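# Stack four numbered cartons on pallet, largest at bottom

## Task

Build a single straight, upright column of the four identical cube cartons that sits entirely on the small square wooden pallet, with no bench item in contact with it. Each carton's number is on its bottom face; the column must go from the highest number at the base down to the lowest on top, each carton's number smaller than the one beneath, and every carton must end up standing on its numbered face. Tipping a carton on the table to read its number and then righting it is allowed. The column has to stay up on its own, so release the gripper and move the arm away at the end.

## Robot and tools

Robot: one arm with six revolute joints (waist, shoulder, elbow, wrist pitch, wrist yaw, wrist roll) and a two-finger parallel gripper. Its base may sit slightly tilted relative to the table.

Scene frame: the origin lies on the table surface straight below the arm base. +z is up. Looking along +x, +y points left. All camera calibrations use this frame, in metres.

Tool execute_actions, argument actions: a list that is empty or holds exactly one entry. Optional pictures (true/false) attaches camera images. Images come only when the list is empty or pictures is true.
- Empty list: no command is sent; you get the current state plus images.
- Motion entry: {"rows": [[...], ...], "steps": n}. rows holds 1 to 15 rows, steps is 3 to 15 (default 15). Each control step is 1/30 s. Row i is used on step i; if rows run out, the last row repeats.
- Wait entry: {"steps": n} with n up to 300 and no rows. It counts from the previous result, and your reply time is included in it.

A row is 7 numbers, each in [-1, 1], for this single arm. Numbers 1 to 6 are joint offsets in order waist, shoulder, elbow, wrist pitch, wrist yaw, wrist roll. They are scaled: 1.0 equals 1.202 rad (waist), 1.258 (shoulder), 1.238 (elbow), 2.073 (wrist pitch), 2.022 (wrist yaw and wrist roll). The offsets are measured from the joint angles reported in the latest result that lists them, not from the previous row. Before any such result exists in the scene, and for later calls inside a single reply, they count from the arm's position when the action begins. So all zeros does not mean stay put; it pulls the arm back to that reference. Number 7 is the gripper opening, absolute, not an offset: +1 fully open, -1 closed.

Joint ranges (rad): waist -2.618 to 3.054, shoulder 0.000 to 3.142, elbow 0.000 to 3.142, wrist pitch -1.571 to 1.571, wrist yaw -1.571 to 1.571, wrist roll -2.094 to 2.094. A call aiming more than 0.036 rad beyond a limit is refused and nothing moves. True limits can differ from these by up to 0.036 rad; a target beyond the true limit is clipped there, and the result may print "joint sent to its limit", possibly referring to an earlier action. No such message does not prove there is room left.

Speed: per step, each joint's target may lead its measured angle by at most 0.202 rad (waist), 0.258 (shoulder), 0.238 (elbow), 0.573 (wrist pitch), 0.522 (wrist yaw, wrist roll). If the targets would move the gripper over 70 mm from where it is, all are scaled back. Big moves therefore need several actions.

Sagging: gravity can make the arm droop a bit per action. To hold a pose, make the first call of a reply send offsets that return to the desired angles, and zeros in later calls of that reply; increase the correction if a joint keeps ending short.

Timing: a result is produced 3 steps before its action ends; those steps run while you think, and the next action starts after them. Between calls the arm keeps going toward your last row until it nearly stops or a step is HELD.

Result lines: Joint positions and Joint velocities give the six joints (rad, rad/s) and then the finger-pad gap (m, m/s; 0.094 m fully open). grip_measured is the measured opening on the same -1..+1 scale you command; it may be biased by about 1 mm for the whole scene. "joint command not followed" means the clearance check (which treats mounting blocks and posts as arm) altered or blocked targets. HELD marks steps where your row was partly or fully not sent. MOTOR HOT appears at 75 °C; at 90 °C the arm halts 10 s; at 100 °C motors and gripper go limp and the arm drops. These halts show as OVER-TEMPERATURE FAULT. Holding loads, even while you think, heats motors.

Gripping: to hold a carton, command an opening about 0.03 below grip_measured; a smaller gap below gives a lighter grip. Pad force tops out near 50 to 62 N and can spike at first contact.

Tool zoom_image: camera is "cam_high", "cam_low" or "cam_wrist"; region is [x0, y0, x1, y1] in pixels of that camera's latest image, origin top-left, at most 504 by 504. Image sizes: cam_high 672x504, cam_low 672x504, cam_wrist 504x504 (fisheye, pose not given). Fixed cameras: cam_high sits at about (0.843, -0.229, 1.299), cam_low at about (0.245, -0.676, 0.431); calibration may be off by a couple of degrees and millimetres.

Tool finished_scene, argument scene: the current scene's number. Ending a reply without any tool call ends everything.

Cautions: nothing may fall or be knocked off the table. Avoid drops, slips, slamming cartons, hard collisions and heavy pushing. External tugs may briefly disturb a held carton or shove loose ones. Place cartons gently and square on the one below, open the gripper, and lift clear before finishing.

Each tool is called as a command line: name --argument value for each argument, lists and objects as JSON in quotes; but a table of rows of numbers goes row by row, as --pt "numbers of a row", without its own name.

## Session

execute_actions --actions '[]'

Scene clock: 0.00 s of 8408.00 s.
grip_measured=+1.000
Joint positions: [ 0.532  2.365  1.378 -0.572  0.008 -1.188  0.094]
Joint velocities: [ 0.007 -0.002 -0.002  0.095 -0.037 -0.007  0.   ]
Motor temperatures (°C, as the motors report them): [23 21 24 22 21 22]

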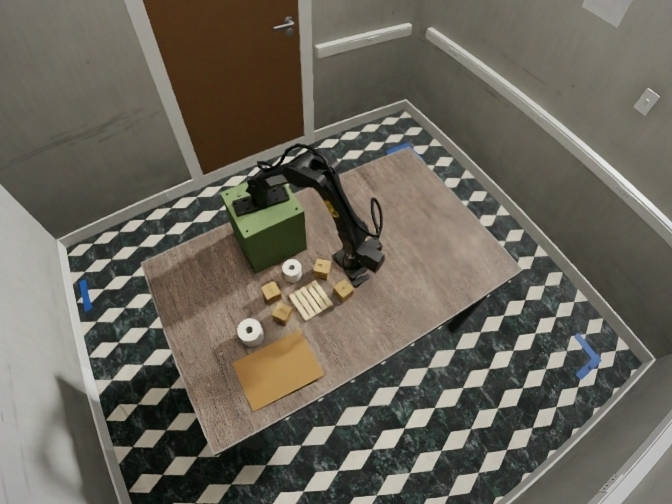

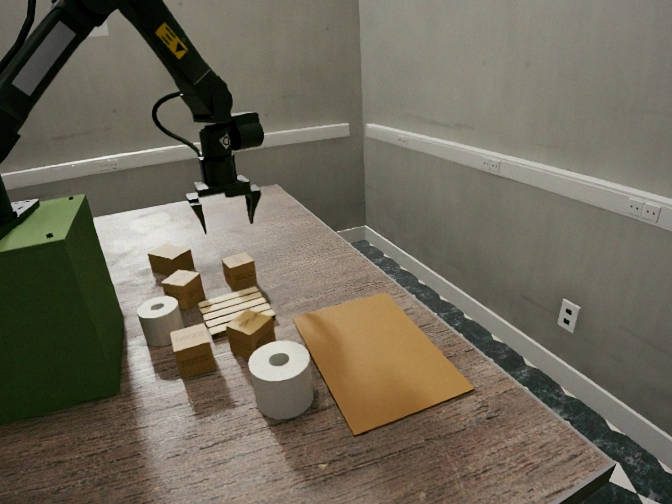

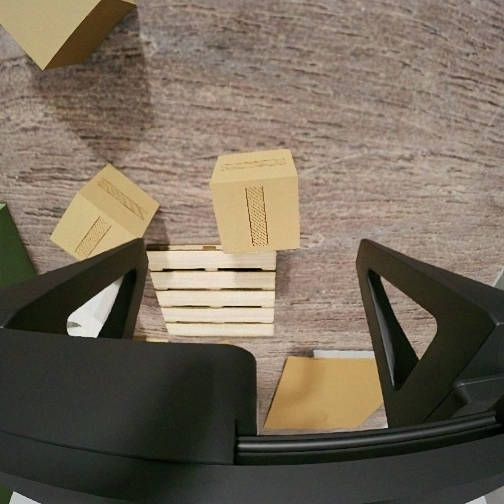

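zoom_image --camera "cam_low" --region '[100, 150, 340, 430]'

zoom_image --camera "cam_high" --region '[200, 130, 420, 360]'

Region (100, 150, 340, 430) of cam_low's 672x504 image, scaled by 1.800, with more detail than that image has; it fills the left 432 columns of this view, and the rest is white.

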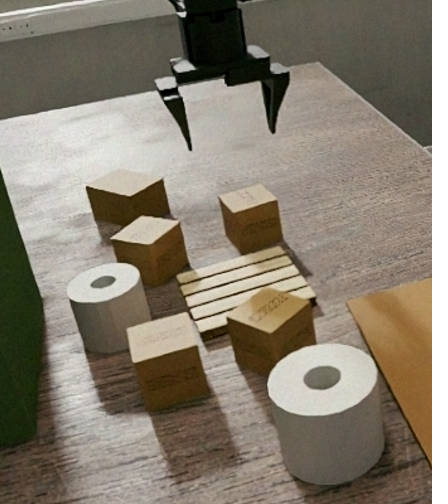

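Region (200, 130, 420, 360) of cam_high's 672x504 image, scaled by 2.191, with more detail than that image has; it fills the left 482 columns of this view, and the rest is white.

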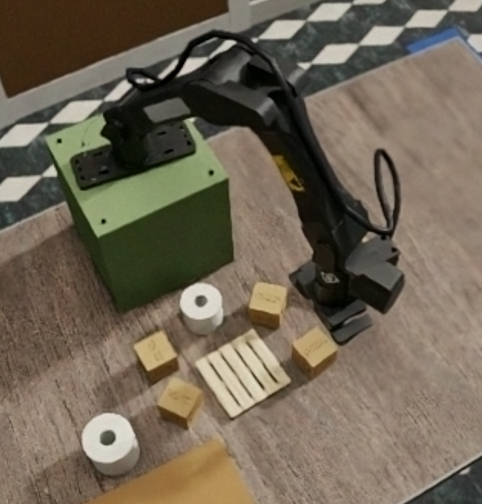

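execute_actions --actions '[{"rows": [[0,0.0859,0.003,0.044,0,0,1]], "steps": 15}]' --pictures true

Scene clock: 2.60 s of 8408.00 s.
grip_measured=+1.000
Joint positions: [ 0.532  2.485  1.378 -0.503  0.009 -1.188  0.094]
Joint velocities: [-0.007  0.012  0.007 -0.007  0.007 -0.037  0.   ]
Motor temperatures (°C, as the motors report them): [23 22 24 22 21 22]
Steps of this call (steps 1 to 66: nothing new was sent; steps 67 to 78: the first 12 steps of this action). Readings (joint positions):
67: [0.532 2.374 1.378 -0.564 0.008 -1.188]
68: [0.532 2.389 1.378 -0.542 0.008 -1.188]
70: [0.532 2.430 1.378 -0.516 0.008 -1.188]
74: [0.532 2.483 1.378 -0.511 0.009 -1.188]
78: the state above

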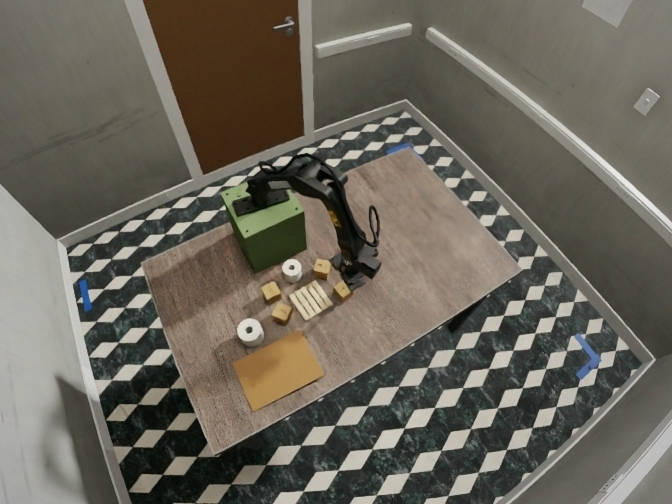

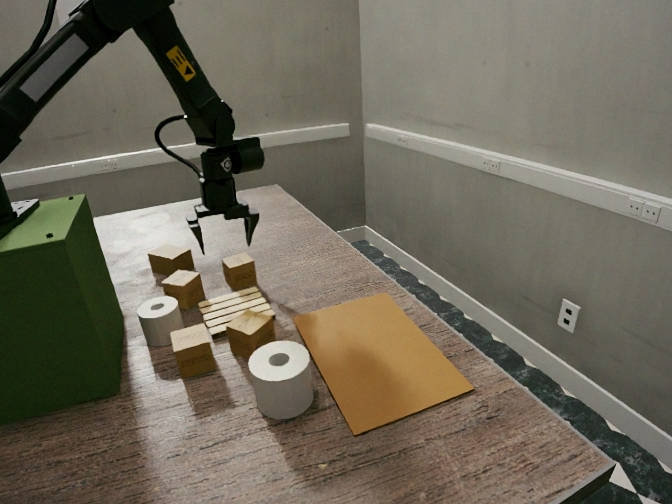

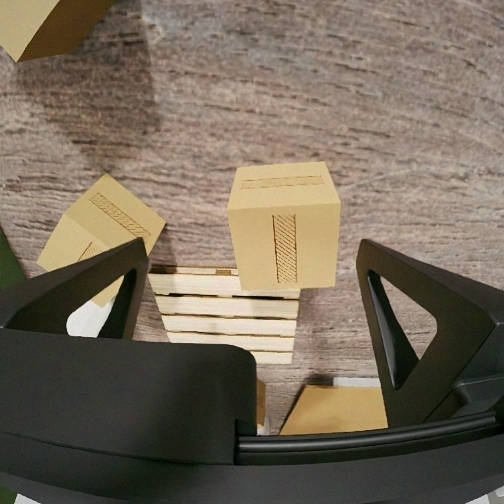

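execute_actions --actions '[{"rows": [[-0.041,0.0286,0.021,0.043,0,-0.039,1]], "steps": 15}]' --pictures true

Scene clock: 3.50 s of 8408.00 s.
grip_measured=+1.000
Joint positions: [ 0.48   2.511  1.378 -0.434  0.014 -1.254  0.094]
Joint velocities: [ 0.012  0.002 -0.007  0.022  0.007 -0.095  0.   ]
Motor temperatures (°C, as the motors report them): [23 22 24 22 21 22]
Steps of this call (steps 1 to 3: the last 3 steps of your previous action; steps 4 to 15: the robot went on to your last target; steps 16 to 27: the first 12 steps of this action). Readings (joint positions):
16: [0.528 2.487 1.378 -0.491 0.009 -1.200]
17: [0.522 2.491 1.378 -0.477 0.009 -1.212]
19: [0.504 2.500 1.378 -0.457 0.009 -1.229]
23: [0.481 2.511 1.378 -0.442 0.013 -1.247]
27: the state above

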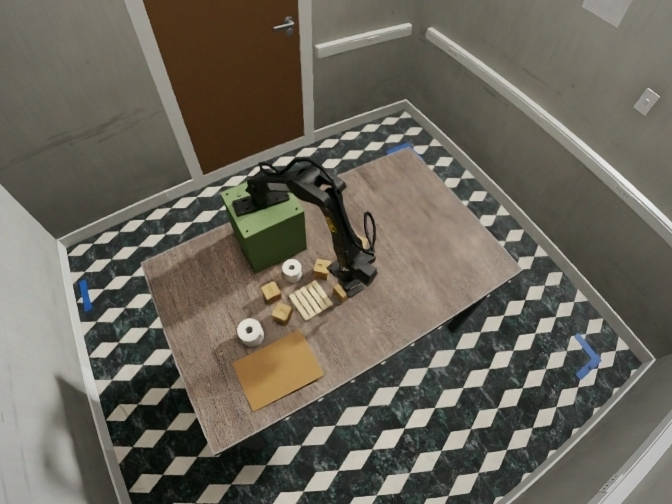

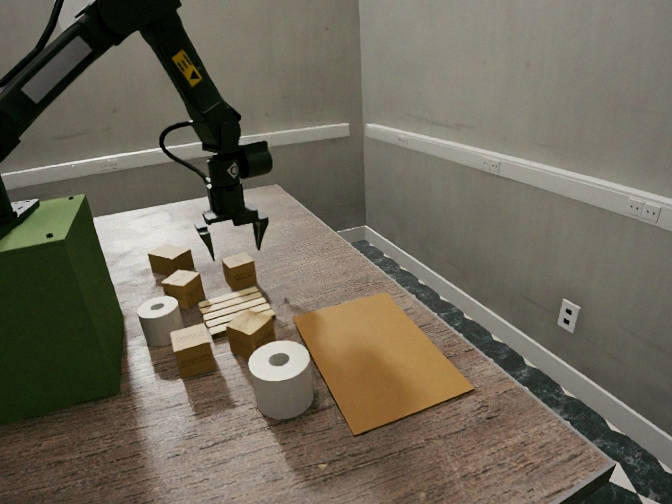

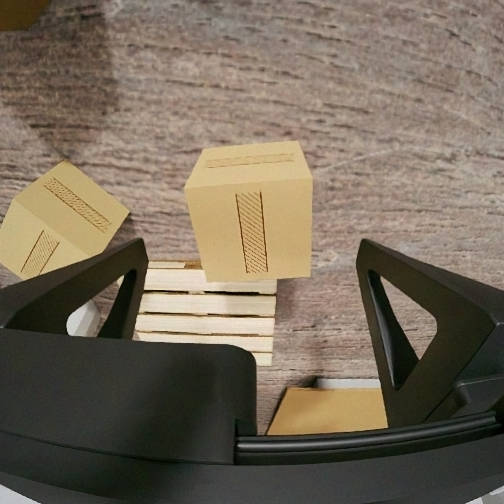

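execute_actions --actions '[{"rows": [[0,0.01,0.02,0.012,0,-0.02,1],[0,0.02,0.025,0.017,0,-0.03,1],[0,0.03,0.03,0.022,0,-0.04,1],[0,0.04,0.033,0.026,0,-0.045,1],[0,0.05,0.036,0.03,0,-0.045,1],[0,0.06,0.039,0.034,0,-0.045,1],[0,0.07,0.042,0.038,0,-0.045,1],[0,0.08,0.045,0.042,0,-0.045,1],[0,0.09,0.048,0.046,0,-0.045,1],[0,0.095,0.05,0.048,0,-0.045,1]], "steps": 15}]' --pictures true

Scene clock: 4.17 s of 8408.00 s.
grip_measured=+1.000
Joint positions: [ 0.48   2.617  1.416 -0.362  0.014 -1.331  0.094]
Joint velocities: [ 0.007  0.217 -0.007  0.051  0.037  0.007  0.   ]
Motor temperatures (°C, as the motors report them): [23 22 24 22 21 22]
Steps of this call (steps 1 to 3: the last 3 steps of your previous action; steps 4 to 8: the robot went on to your last target; steps 9 to 20: the first 12 steps of this action). Readings (joint positions):
9: [0.480 2.511 1.378 -0.429 0.014 -1.263]
10: [0.480 2.512 1.378 -0.427 0.014 -1.272]
12: [0.480 2.522 1.387 -0.421 0.014 -1.294]
16: [0.480 2.568 1.409 -0.387 0.014 -1.320]
20: the state above

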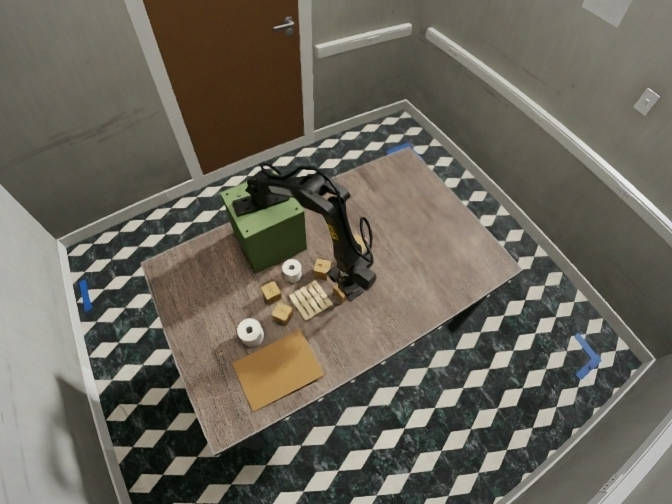

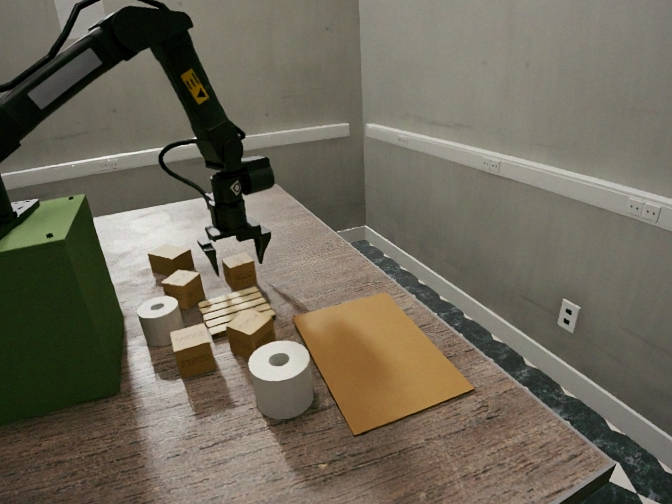

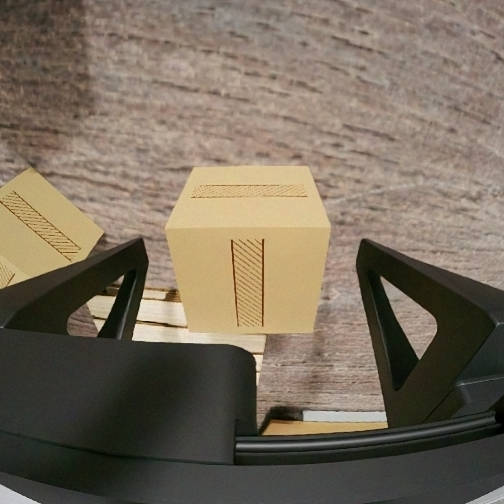

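execute_actions --actions '[]'

zoom_image --camera "cam_low" --region '[170, 200, 300, 320]'

Scene clock: 4.27 s of 8408.00 s.
grip_measured=+1.000
Joint positions: [ 0.48   2.629  1.416 -0.362  0.015 -1.335  0.094]
Joint velocities: [ 0.002  0.002 -0.012 -0.022  0.007 -0.066  0.   ]
Motor temperatures (°C, as the motors report them): [23 22 24 22 21 22]
Kept back: nothing.
Steps of this call (steps 1 to 3: the last 3 steps of your previous action). Readings (joint positions):
1: [0.480 2.624 1.416 -0.362 0.014 -1.332]
2: [0.480 2.628 1.416 -0.362 0.015 -1.334]
3: the state above

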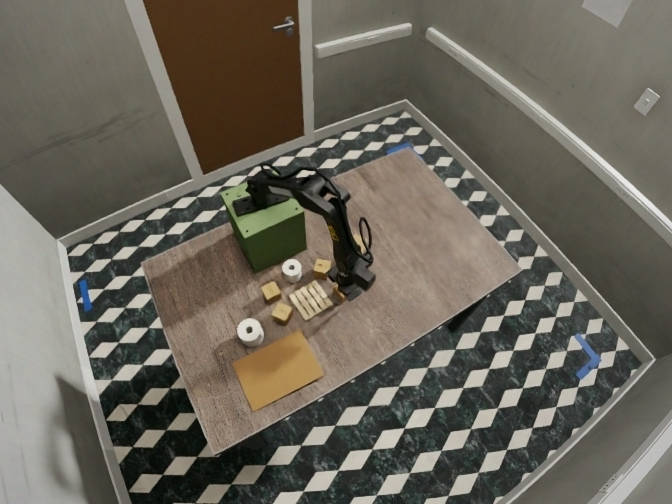

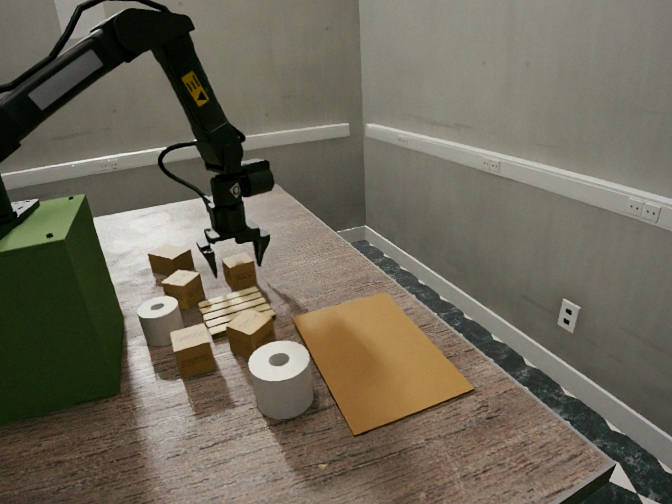

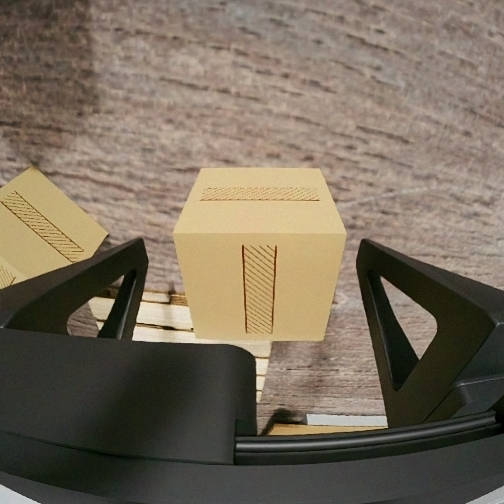

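Region (170, 200, 300, 320) of cam_low's 672x504 image, scaled by 3.877, with more detail than that image has; it fills the top 465 rows of this view, and the rest is white.

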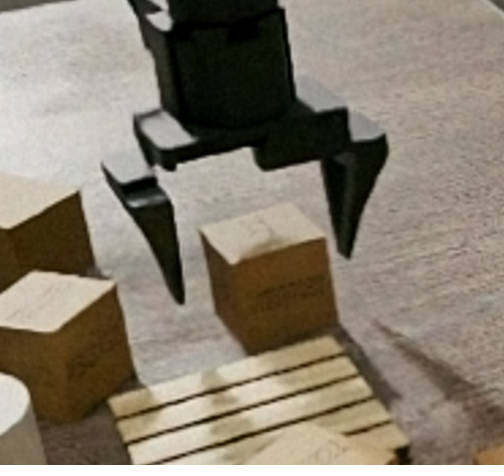

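execute_actions --actions '[{"rows": [[0,0,0.02,0.01,0,0,0.7],[0,0,0.02,0.01,0,0,0.5],[0,0,0.02,0.01,0,0,0.35],[0,0,0.02,0.01,0,0,0.25],[0,0,0.02,0.01,0,0,0.2],[0,0,0.02,0.01,0,0,0.15],[0,0,0.02,0.01,0,0,0.1],[0,0,0.02,0.01,0,0,0.05]], "steps": 15}]'

Scene clock: 4.93 s of 8408.00 s.
grip_measured=+0.134
Joint positions: [ 0.48   2.629  1.416 -0.352  0.015 -1.338  0.053]
Joint velocities: [-0.002 -0.002 -0.017  0.037  0.037  0.037 -0.   ]
Motor temperatures (°C, as the motors report them): [23 22 24 22 21 22]
Steps of this call (steps 1 to 8: the robot went on to your last target; steps 9 to 20: the first 12 steps of this action). Readings (joint positions):
9: [0.480 2.629 1.416 -0.352 0.015 -1.338]
10: [0.480 2.629 1.416 -0.352 0.015 -1.338]
12: [0.480 2.629 1.416 -0.352 0.015 -1.338]
16: [0.480 2.629 1.416 -0.352 0.015 -1.338]
20: the state above

execute_actions --actions '[{"rows": [[0,-0.02,0.015,-0.005,0,0,0.09],[0,-0.04,0.012,-0.015,0,0,0.09],[0,-0.06,0.01,-0.025,0,0,0.09],[0,-0.08,0.005,-0.036,0,0,0.09],[0,-0.10,0.0,-0.047,0,0,0.09],[0,-0.12,-0.003,-0.058,0,0,0.09],[0,-0.14,-0.006,-0.069,0,0,0.09],[0,-0.16,-0.01,-0.08,0.02,0,0.09],[0,-0.18,-0.013,-0.09,0.05,0,0.09],[0,-0.20,-0.016,-0.10,0.08,0,0.09],[0,-0.22,-0.018,-0.11,0.11,0,0.09],[0,-0.235,-0.02,-0.118,0.14,0,0.09]], "steps": 15}]'

execute_actions --actions '[{"steps": 8}]' --pictures true

Scene clock: 5.77 s of 8408.00 s.
grip_measured=+0.134
Joint positions: [ 0.48   2.396  1.416 -0.496  0.131 -1.338  0.053]
Joint velocities: [-0.002 -0.857  0.012 -0.462  1.092 -0.095 -0.   ]
Motor temperatures (°C, as the motors report them): [23 22 24 22 21 22]
Steps of this call (steps 1 to 3: the last 3 steps of your previous action; steps 4 to 13: the robot went on to your last target; steps 14 to 25: the first 12 steps of this action). Readings (joint positions):
14: [0.480 2.629 1.416 -0.352 0.015 -1.338]
15: [0.480 2.628 1.416 -0.352 0.015 -1.338]
17: [0.480 2.612 1.416 -0.371 0.016 -1.338]
21: [0.480 2.522 1.416 -0.436 0.022 -1.338]
25: the state above

Scene clock: 6.03 s of 8408.00 s.
grip_measured=+0.134
Joint positions: [ 0.48   2.328  1.407 -0.55   0.268 -1.338  0.053]
Joint velocities: [-0.002  0.002 -0.056 -0.198  0.095 -0.022  0.   ]
Motor temperatures (°C, as the motors report them): [23 23 24 22 21 22]
Kept back: nothing.
Steps of this call (steps 1 to 3: the last 3 steps of your previous action; steps 4 to 8: the robot went on to your last target). Readings (joint positions):
1: [0.480 2.370 1.416 -0.508 0.165 -1.338]
2: [0.480 2.349 1.416 -0.516 0.193 -1.338]
4: [0.480 2.330 1.416 -0.526 0.231 -1.338]
8: the state above

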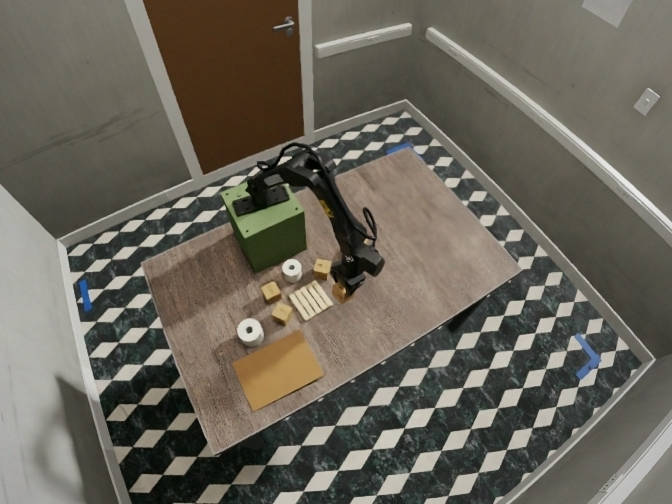

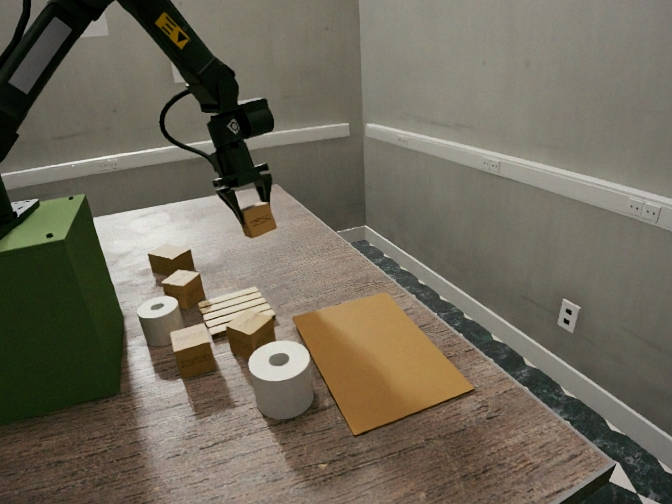

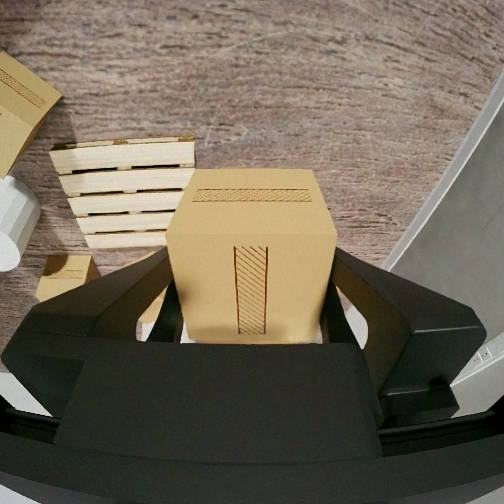

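execute_actions --actions '[{"rows": [[-0.01,0,0.01,0,0.05,0,0.09],[-0.02,0,0.01,0,0.1,0,0.09],[-0.03,0,0.01,0,0.15,0,0.09],[-0.04,0,0.01,0,0.2,0,0.09],[-0.05,0,0.01,0,0.25,0,0.09],[-0.06,0,0.01,0,0.3,0,0.09],[-0.07,0,0.01,0,0.35,0,0.09],[-0.08,0,0.01,0,0.4,0,0.09],[-0.09,0,0.01,0,0.45,0,0.09],[-0.1,0,0.01,0,0.5,0,0.09],[-0.11,0,0.01,0,0.54,0,0.09],[-0.12,0,0.01,0,0.56,0,0.09]], "steps": 15}]'

execute_actions --actions '[{"steps": 10}]' --pictures true

zoom_image --camera "cam_low" --region '[200, 80, 360, 240]'

Scene clock: 6.63 s of 8408.00 s.
grip_measured=+0.134
Joint positions: [ 0.359  2.328  1.402 -0.562  1.05  -1.338  0.053]
Joint velocities: [-0.452 -0.002  0.002 -0.051  2.264  0.007 -0.   ]
Motor temperatures (°C, as the motors report them): [23 23 24 22 21 22]
Steps of this call (steps 1 to 6: the robot went on to your last target; steps 7 to 18: the first 12 steps of this action). Readings (joint positions):
7: [0.480 2.328 1.402 -0.571 0.295 -1.338]
8: [0.480 2.328 1.402 -0.571 0.321 -1.338]
10: [0.473 2.328 1.402 -0.569 0.415 -1.338]
14: [0.425 2.328 1.402 -0.564 0.705 -1.338]
18: the state above

Scene clock: 6.97 s of 8408.00 s.
grip_measured=+0.134
Joint positions: [ 0.328  2.328  1.402 -0.562  1.335 -1.338  0.053]
Joint velocities: [ 0.022 -0.002 -0.007  0.037  0.168  0.007  0.   ]
Motor temperatures (°C, as the motors report them): [23 23 24 22 21 22]
Kept back: nothing.
Steps of this call (steps 1 to 3: the last 3 steps of your previous action; steps 4 to 10: the robot went on to your last target). Readings (joint positions):
1: [0.345 2.328 1.402 -0.562 1.118 -1.338]
2: [0.334 2.328 1.402 -0.562 1.172 -1.338]
4: [0.322 2.328 1.402 -0.562 1.247 -1.338]
8: [0.326 2.328 1.402 -0.562 1.319 -1.338]
10: the state above

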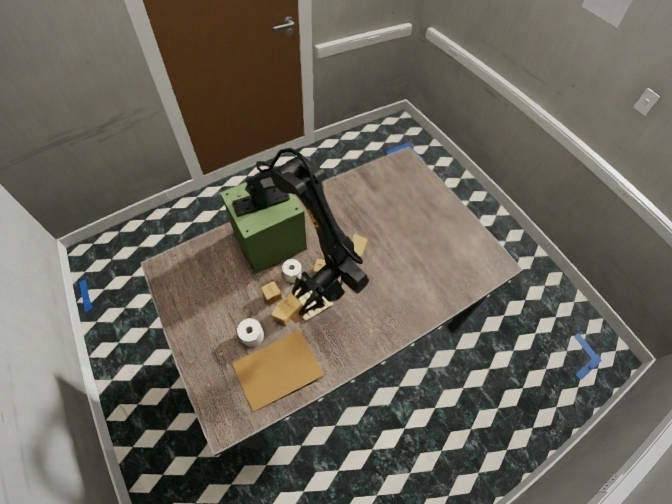

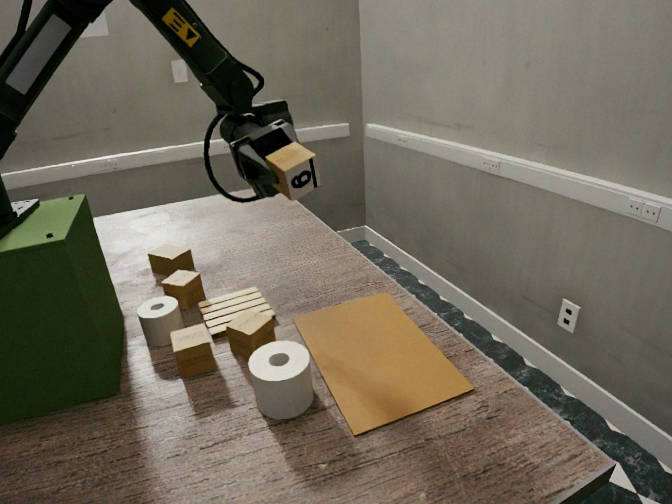

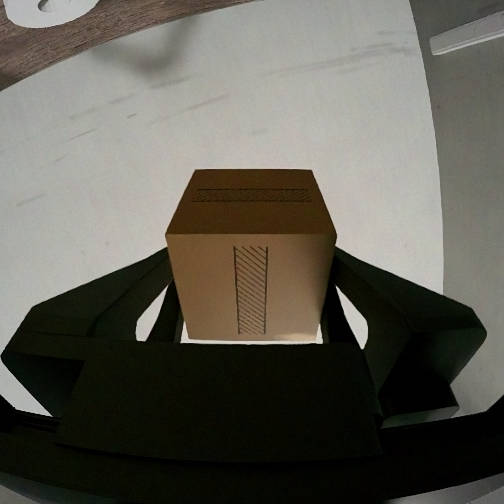

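Region (200, 80, 360, 240) of cam_low's 672x504 image, scaled by 3.150, with more detail than that image has.

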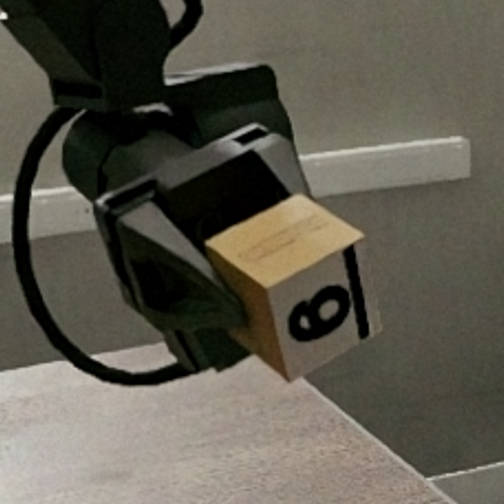

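execute_actions --actions '[{"rows": [[0.01,0,0.01,0,-0.05,0,0.09],[0.02,0,0.01,0,-0.1,0,0.09],[0.03,0,0.01,0,-0.16,0,0.09],[0.04,0,0.01,0,-0.22,0,0.09],[0.05,0,0.01,0,-0.28,0,0.09],[0.06,0,0.01,0,-0.34,0,0.09],[0.07,0,0.01,0,-0.40,0,0.09],[0.08,0,0.01,0,-0.46,0,0.09],[0.09,0,0.01,0,-0.52,0,0.09],[0.1,0,0.01,0,-0.58,0,0.09],[0.11,0,0.01,0,-0.62,0,0.09],[0.12,0.02,0.01,0,-0.65,0,0.09],[0.125,0.04,0.01,0.01,-0.66,0,0.09],[0.126,0.06,0.015,0.02,-0.66,0,0.09],[0.126,0.08,0.015,0.03,-0.66,0,0.09]], "steps": 15}]'

execute_actions --actions '[{"steps": 10}]'

Scene clock: 7.77 s of 8408.00 s.
grip_measured=+0.134
Joint positions: [ 0.444  2.33   1.402 -0.562  0.418 -1.338  0.053]
Joint velocities: [ 0.427  0.042  0.027  0.037 -2.674  0.051 -0.001]
Motor temperatures (°C, as the motors report them): [23 23 24 22 21 22]
Steps of this call (steps 1 to 12: the robot went on to your last target; steps 13 to 24: the first 12 steps of this action). Readings (joint positions):
13: [0.329 2.328 1.402 -0.562 1.341 -1.338]
14: [0.329 2.328 1.402 -0.562 1.303 -1.338]
16: [0.337 2.328 1.402 -0.562 1.180 -1.338]
20: [0.382 2.328 1.402 -0.562 0.820 -1.338]
24: the state above

Scene clock: 8.10 s of 8408.00 s.
grip_measured=+0.134
Joint positions: [ 0.489  2.442  1.402 -0.522  0.052 -1.338  0.053]
Joint velocities: [-0.017 -0.002 -0.007  0.022 -0.154  0.051 -0.   ]
Motor temperatures (°C, as the motors report them): [23 23 24 22 21 22]
Kept back: nothing.
Steps of this call (steps 1 to 3: the last 3 steps of your previous action; steps 4 to 10: the robot went on to your last target). Readings (joint positions):
1: [0.459 2.335 1.402 -0.559 0.334 -1.338]
2: [0.472 2.345 1.402 -0.552 0.265 -1.338]
4: [0.489 2.378 1.402 -0.530 0.166 -1.338]
8: [0.491 2.437 1.402 -0.522 0.072 -1.338]
10: the state above

execute_actions --actions '[{"rows": [[0,0.015,0.01,0.015,-0.026,0,0.09],[0,0.03,0.012,0.025,-0.026,0,0.09],[0,0.045,0.015,0.035,-0.026,0,0.09],[0,0.06,0.018,0.045,-0.026,0,0.09],[0,0.075,0.02,0.055,-0.026,0,0.09],[0,0.09,0.023,0.063,-0.026,0,0.09],[0,0.102,0.026,0.071,-0.026,0,0.09],[0,0.113,0.028,0.078,-0.026,0,0.09],[0,0.122,0.03,0.084,-0.026,0,0.09],[0,0.13,0.031,0.088,-0.026,0,0.09],[0,0.136,0.031,0.091,-0.026,0,0.09],[0,0.141,0.031,0.092,-0.026,0,0.09],[0,0.144,0.031,0.092,-0.026,0,0.09],[0,0.146,0.031,0.092,-0.026,0,0.09]], "steps": 15}]'

execute_actions --actions '[{"steps": 10}]'

Scene clock: 8.67 s of 8408.00 s.
grip_measured=+0.134
Joint positions: [ 0.488  2.608  1.413 -0.385  0.019 -1.338  0.053]
Joint velocities: [ 0.002  0.344  0.012  0.183 -0.022  0.022 -0.001]
Motor temperatures (°C, as the motors report them): [23 23 24 22 21 22]
Steps of this call (steps 1 to 5: the robot went on to your last target; steps 6 to 17: the first 12 steps of this action). Readings (joint positions):
6: [0.488 2.442 1.402 -0.514 0.027 -1.338]
7: [0.488 2.445 1.402 -0.509 0.025 -1.338]
9: [0.488 2.461 1.402 -0.487 0.022 -1.338]
13: [0.488 2.539 1.412 -0.427 0.019 -1.338]
17: the state above

Scene clock: 9.00 s of 8408.00 s.
grip_measured=+0.134
Joint positions: [ 0.488  2.628  1.416 -0.35   0.018 -1.338  0.053]
Joint velocities: [-0.007 -0.007  0.007  0.066 -0.037 -0.037 -0.   ]
Motor temperatures (°C, as the motors report them): [23 23 24 22 21 22]
Kept back: nothing.
Steps of this call (steps 1 to 3: the last 3 steps of your previous action; steps 4 to 10: the robot went on to your last target). Readings (joint positions):
1: [0.488 2.619 1.413 -0.380 0.019 -1.338]
2: [0.488 2.626 1.413 -0.376 0.019 -1.338]
4: [0.488 2.628 1.415 -0.370 0.019 -1.338]
8: [0.488 2.628 1.416 -0.352 0.018 -1.338]
10: the state above

execute_actions --actions '[{"rows": [[0,0,0.015,0.005,0,0,0.4],[0,0,0.015,0.005,0,0,0.7],[0,0,0.015,0.005,0,0,1],[0,0,0.015,0.005,0,0,1],[0,-0.02,0.01,-0.005,0,0,1],[0,-0.04,0.0,-0.02,0,0,1],[0,-0.06,-0.01,-0.032,0,0,1],[0,-0.08,-0.02,-0.044,0,0,1],[0,-0.10,-0.03,-0.056,0,0,1],[0,-0.12,-0.04,-0.066,0,0,1],[0,-0.14,-0.05,-0.072,0,0,1],[0,-0.16,-0.08,-0.065,0,0.04,1],[0.005,-0.18,-0.12,-0.05,0,0.08,1],[0.01,-0.20,-0.17,-0.03,0,0.12,1],[0.015,-0.22,-0.22,-0.01,0,0.16,1]], "steps": 15}]'

Scene clock: 9.97 s of 8408.00 s.
grip_measured=+1.000
Joint positions: [ 0.488  2.504  1.367 -0.425  0.019 -1.325  0.094]
Joint velocities: [-0.017 -0.921 -0.505 -0.212 -0.066  0.432  0.   ]
Motor temperatures (°C, as the motors report them): [23 23 24 22 21 22]
Steps of this call (steps 1 to 17: the robot went on to your last target; steps 18 to 29: the first 12 steps of this action). Readings (joint positions):
18: [0.488 2.628 1.416 -0.347 0.018 -1.338]
19: [0.488 2.628 1.416 -0.347 0.018 -1.338]
21: [0.488 2.628 1.416 -0.347 0.018 -1.338]
25: [0.488 2.607 1.412 -0.370 0.019 -1.338]
29: the state above

execute_actions --actions '[{"rows": [[0.02,-0.135,-0.215,0.04,0,0.19,1],[0.025,-0.15,-0.25,0.054,0,0.22,1],[0.03,-0.165,-0.29,0.07,0,0.25,1],[0.035,-0.18,-0.325,0.084,0,0.28,1],[0.04,-0.193,-0.36,0.098,0,0.31,1],[0.044,-0.205,-0.39,0.11,0,0.34,1],[0.047,-0.215,-0.415,0.12,0,0.36,1],[0.05,-0.223,-0.435,0.128,0,0.38,1],[0.052,-0.229,-0.448,0.133,0,0.39,1],[0.052,-0.233,-0.456,0.136,0,0.40,1],[0.052,-0.2345,-0.458,0.136,0,0.40,1]], "steps": 15}]'

execute_actions --actions '[{"steps": 8}]' --pictures true

Scene clock: 10.53 s of 8408.00 s.
grip_measured=+1.000
Joint positions: [ 0.545  2.246  0.808 -0.234  0.02  -0.625  0.094]
Joint velocities: [-0.017 -0.1   -0.139  0.212  0.007  0.681  0.   ]
Motor temperatures (°C, as the motors report them): [23 23 24 22 21 22]
Steps of this call (steps 1 to 3: the last 3 steps of your previous action; steps 4 to 5: the robot went on to your last target; steps 6 to 17: the first 12 steps of this action). Readings (joint positions):
6: [0.495 2.345 1.171 -0.384 0.020 -1.108]
7: [0.499 2.341 1.141 -0.367 0.020 -1.065]
9: [0.509 2.325 1.059 -0.325 0.020 -0.970]
13: [0.535 2.275 0.885 -0.265 0.020 -0.765]
17: the state above

Scene clock: 10.80 s of 8408.00 s.
grip_measured=+1.000
Joint positions: [ 0.545  2.232  0.806 -0.174  0.02  -0.54   0.094]
Joint velocities: [-0.002 -0.007  0.017  0.095  0.022  0.139  0.   ]
Motor temperatures (°C, as the motors report them): [23 23 24 22 21 22]
Kept back: nothing.
Steps of this call (steps 1 to 3: the last 3 steps of your previous action; steps 4 to 8: the robot went on to your last target). Readings (joint positions):
1: [0.545 2.243 0.806 -0.227 0.020 -0.605]
2: [0.545 2.241 0.806 -0.217 0.020 -0.588]
4: [0.545 2.236 0.806 -0.196 0.020 -0.565]
8: the state above

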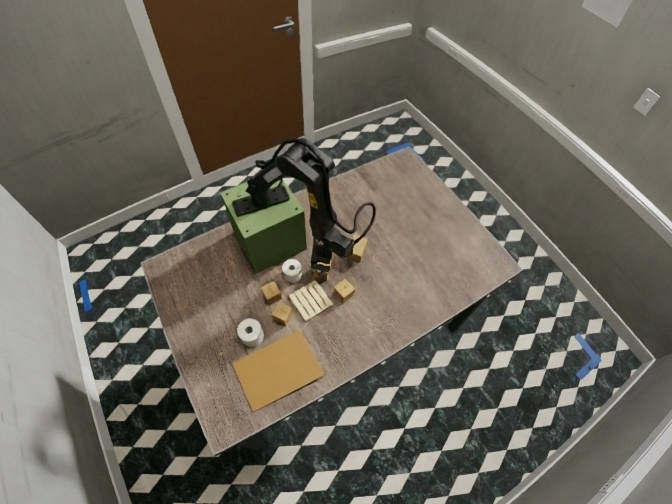

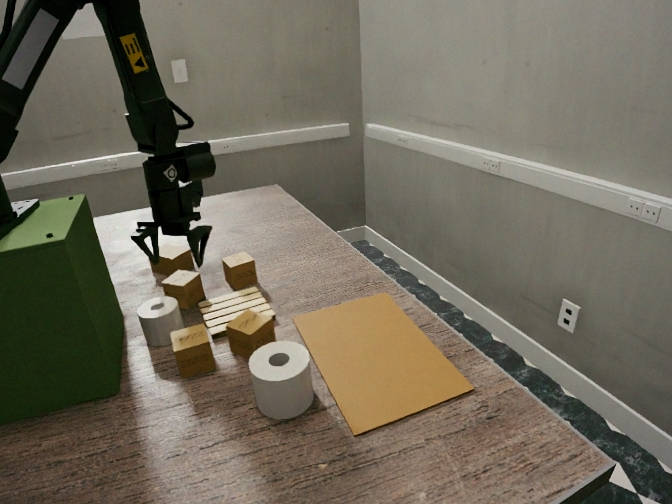

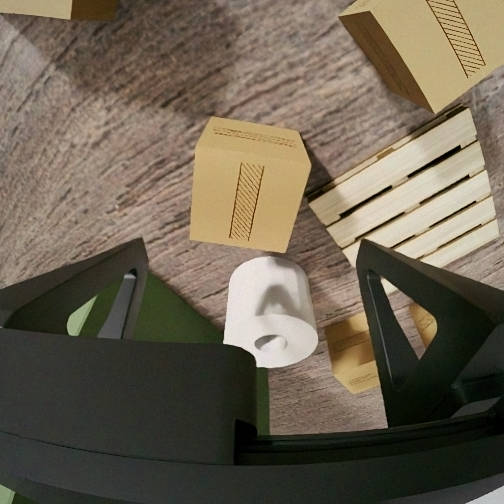

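execute_actions --actions '[{"rows": [[0.008,0.01,0.015,0.02,0,0.03,0.9],[0.012,0.02,0.02,0.03,0,0.05,0.8],[0.016,0.032,0.023,0.04,0,0.07,0.7],[0.016,0.044,0.026,0.048,0,0.07,0.6],[0.016,0.055,0.028,0.055,0,0.07,0.6],[0.016,0.065,0.03,0.06,0,0.07,0.6],[0.016,0.073,0.032,0.063,0,0.07,0.6],[0.016,0.079,0.032,0.065,0,0.07,0.6],[0.016,0.083,0.032,0.065,0,0.07,0.6]], "steps": 15}]'

execute_actions --actions '[{"steps": 5}]' --pictures true

Scene clock: 11.63 s of 8408.00 s.
grip_measured=+0.602
Joint positions: [ 0.557  2.326  0.824 -0.078  0.02  -0.416  0.075]
Joint velocities: [ 0.002  0.051 -0.007  0.007  0.066  0.037 -0.002]
Motor temperatures (°C, as the motors report them): [23 23 24 22 21 22]
Steps of this call (steps 1 to 13: the robot went on to your last target; steps 14 to 25: the first 12 steps of this action). Readings (joint positions):
14: [0.545 2.232 0.806 -0.164 0.020 -0.518]
15: [0.545 2.233 0.806 -0.161 0.020 -0.505]
17: [0.550 2.245 0.808 -0.142 0.020 -0.470]
21: [0.556 2.298 0.823 -0.094 0.020 -0.431]
25: the state above

Scene clock: 11.80 s of 8408.00 s.
grip_measured=+0.602
Joint positions: [ 0.557  2.327  0.824 -0.067  0.02  -0.409  0.075]
Joint velocities: [-0.002 -0.012 -0.007  0.081  0.037 -0.051 -0.001]
Motor temperatures (°C, as the motors report them): [23 23 24 22 21 22]
Kept back: nothing.
Steps of this call (steps 1 to 3: the last 3 steps of your previous action; steps 4 to 5: the robot went on to your last target). Readings (joint positions):
1: [0.557 2.327 0.824 -0.077 0.020 -0.414]
2: [0.557 2.327 0.824 -0.075 0.020 -0.412]
4: [0.557 2.327 0.824 -0.069 0.020 -0.409]
5: the state above

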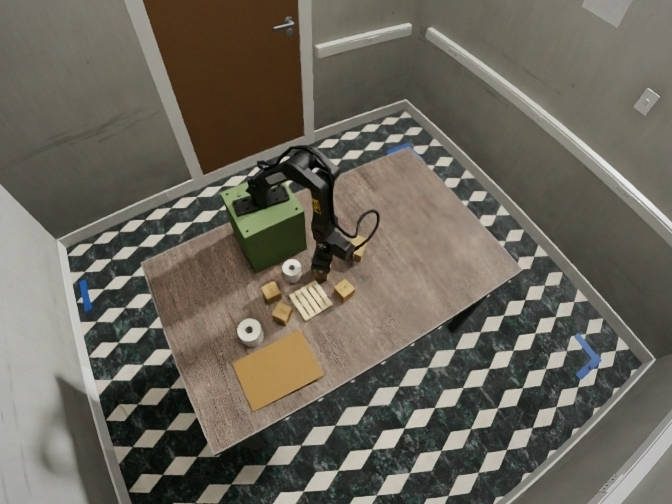

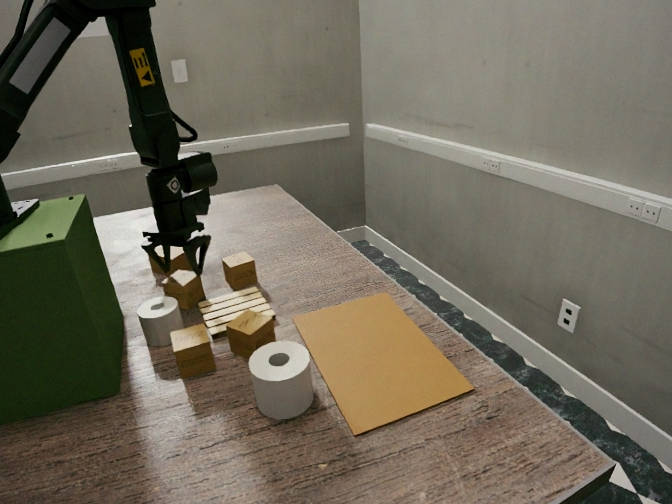

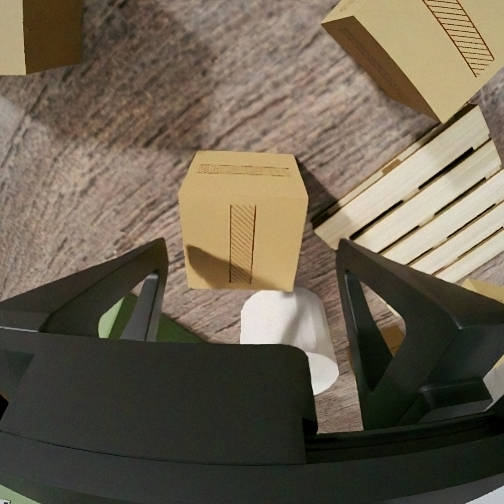

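execute_actions --actions '[{"rows": [[0.018,0.008,0.018,0.015,0,0.005,0.6],[0.018,0.016,0.02,0.02,0,0.005,0.6],[0.018,0.028,0.022,0.026,0,0.005,0.6],[0.018,0.04,0.024,0.032,0,0.005,0.6],[0.018,0.052,0.026,0.038,0,0.005,0.6],[0.018,0.064,0.028,0.044,0,0.005,0.6],[0.018,0.075,0.03,0.049,0,0.005,0.6],[0.018,0.084,0.032,0.053,0,0.005,0.6],[0.018,0.091,0.033,0.056,0,0.005,0.6],[0.018,0.096,0.034,0.057,0,0.005,0.6],[0.018,0.098,0.034,0.057,0,0.005,0.6]], "steps": 15}]'

execute_actions --actions '[{"steps": 7}]' --pictures true

Scene clock: 13.93 s of 8408.00 s.
grip_measured=+0.602
Joint positions: [ 0.572  2.436  0.843  0.011  0.02  -0.405  0.075]
Joint velocities: [ 0.017  0.159  0.012 -0.022  0.007 -0.066  0.001]
Motor temperatures (°C, as the motors report them): [23 23 24 22 21 22]
Steps of this call (steps 1 to 30: the robot went on to your last target; steps 31 to 52: nothing new was sent; steps 53 to 64: the first 12 steps of this action). Readings (joint positions):
53: [0.558 2.327 0.824 -0.061 0.020 -0.405]
54: [0.560 2.327 0.824 -0.060 0.020 -0.405]
56: [0.567 2.335 0.826 -0.049 0.020 -0.405]
60: [0.572 2.391 0.841 -0.010 0.020 -0.405]
64: the state above

Scene clock: 14.17 s of 8408.00 s.
grip_measured=+0.602
Joint positions: [ 0.572  2.442  0.843  0.023  0.02  -0.405  0.075]
Joint velocities: [ 0.002  0.012  0.017 -0.022 -0.022  0.051 -0.   ]
Motor temperatures (°C, as the motors report them): [23 23 24 22 21 22]
Kept back: nothing.
Steps of this call (steps 1 to 3: the last 3 steps of your previous action; steps 4 to 7: the robot went on to your last target). Readings (joint positions):
1: [0.572 2.440 0.843 0.011 0.020 -0.405]
2: [0.572 2.441 0.843 0.012 0.020 -0.405]
4: [0.572 2.442 0.843 0.016 0.020 -0.405]
7: the state above

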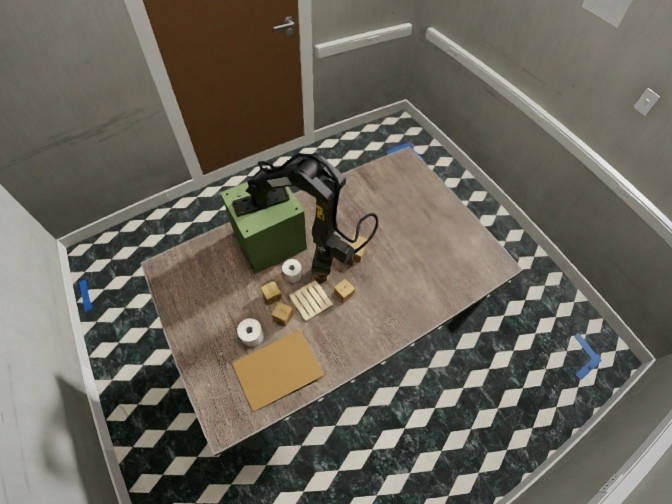

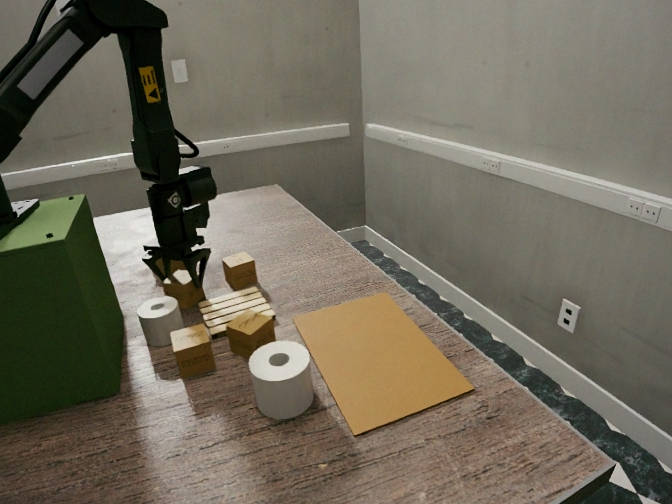

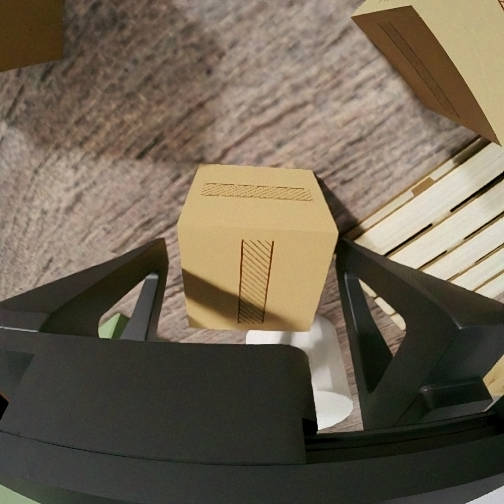

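execute_actions --actions '[{"rows": [[0,0,0.015,0.01,0,0,0.45],[0,0,0.015,0.01,0,0,0.33],[0,0,0.015,0.01,0,0,0.25],[0,0,0.015,0.01,0,0,0.2],[0,0,0.015,0.01,0,0,0.15],[0,0,0.015,0.01,0,0,0.11],[0,0,0.015,0.01,0,0,0.09],[0,0,0.015,0.01,0,0,0.09],[0,0,0.015,0.01,0,0,0.09],[0,0,0.015,0.01,0,0,0.09],[0,-0.02,0.012,-0.005,0,0,0.09],[0,-0.04,0.008,-0.02,0,0,0.09],[0,-0.065,0.004,-0.035,0,0,0.09],[0,-0.09,0.0,-0.05,0,0,0.09],[0,-0.115,-0.004,-0.065,0,0,0.09]], "steps": 15}]'

Scene clock: 14.73 s of 8408.00 s.
grip_measured=+0.138
Joint positions: [ 0.572  2.439  0.843  0.023  0.021 -0.405  0.053]
Joint velocities: [-0.007 -0.12  -0.017 -0.198 -0.022 -0.066 -0.   ]
Motor temperatures (°C, as the motors report them): [23 24 24 23 21 22]
Steps of this call (steps 1 to 5: the robot went on to your last target; steps 6 to 17: the first 12 steps of this action). Readings (joint positions):
6: [0.572 2.442 0.843 0.027 0.020 -0.405]
7: [0.572 2.442 0.843 0.027 0.020 -0.405]
9: [0.572 2.442 0.843 0.027 0.020 -0.405]
13: [0.572 2.442 0.843 0.027 0.021 -0.405]
17: the state above


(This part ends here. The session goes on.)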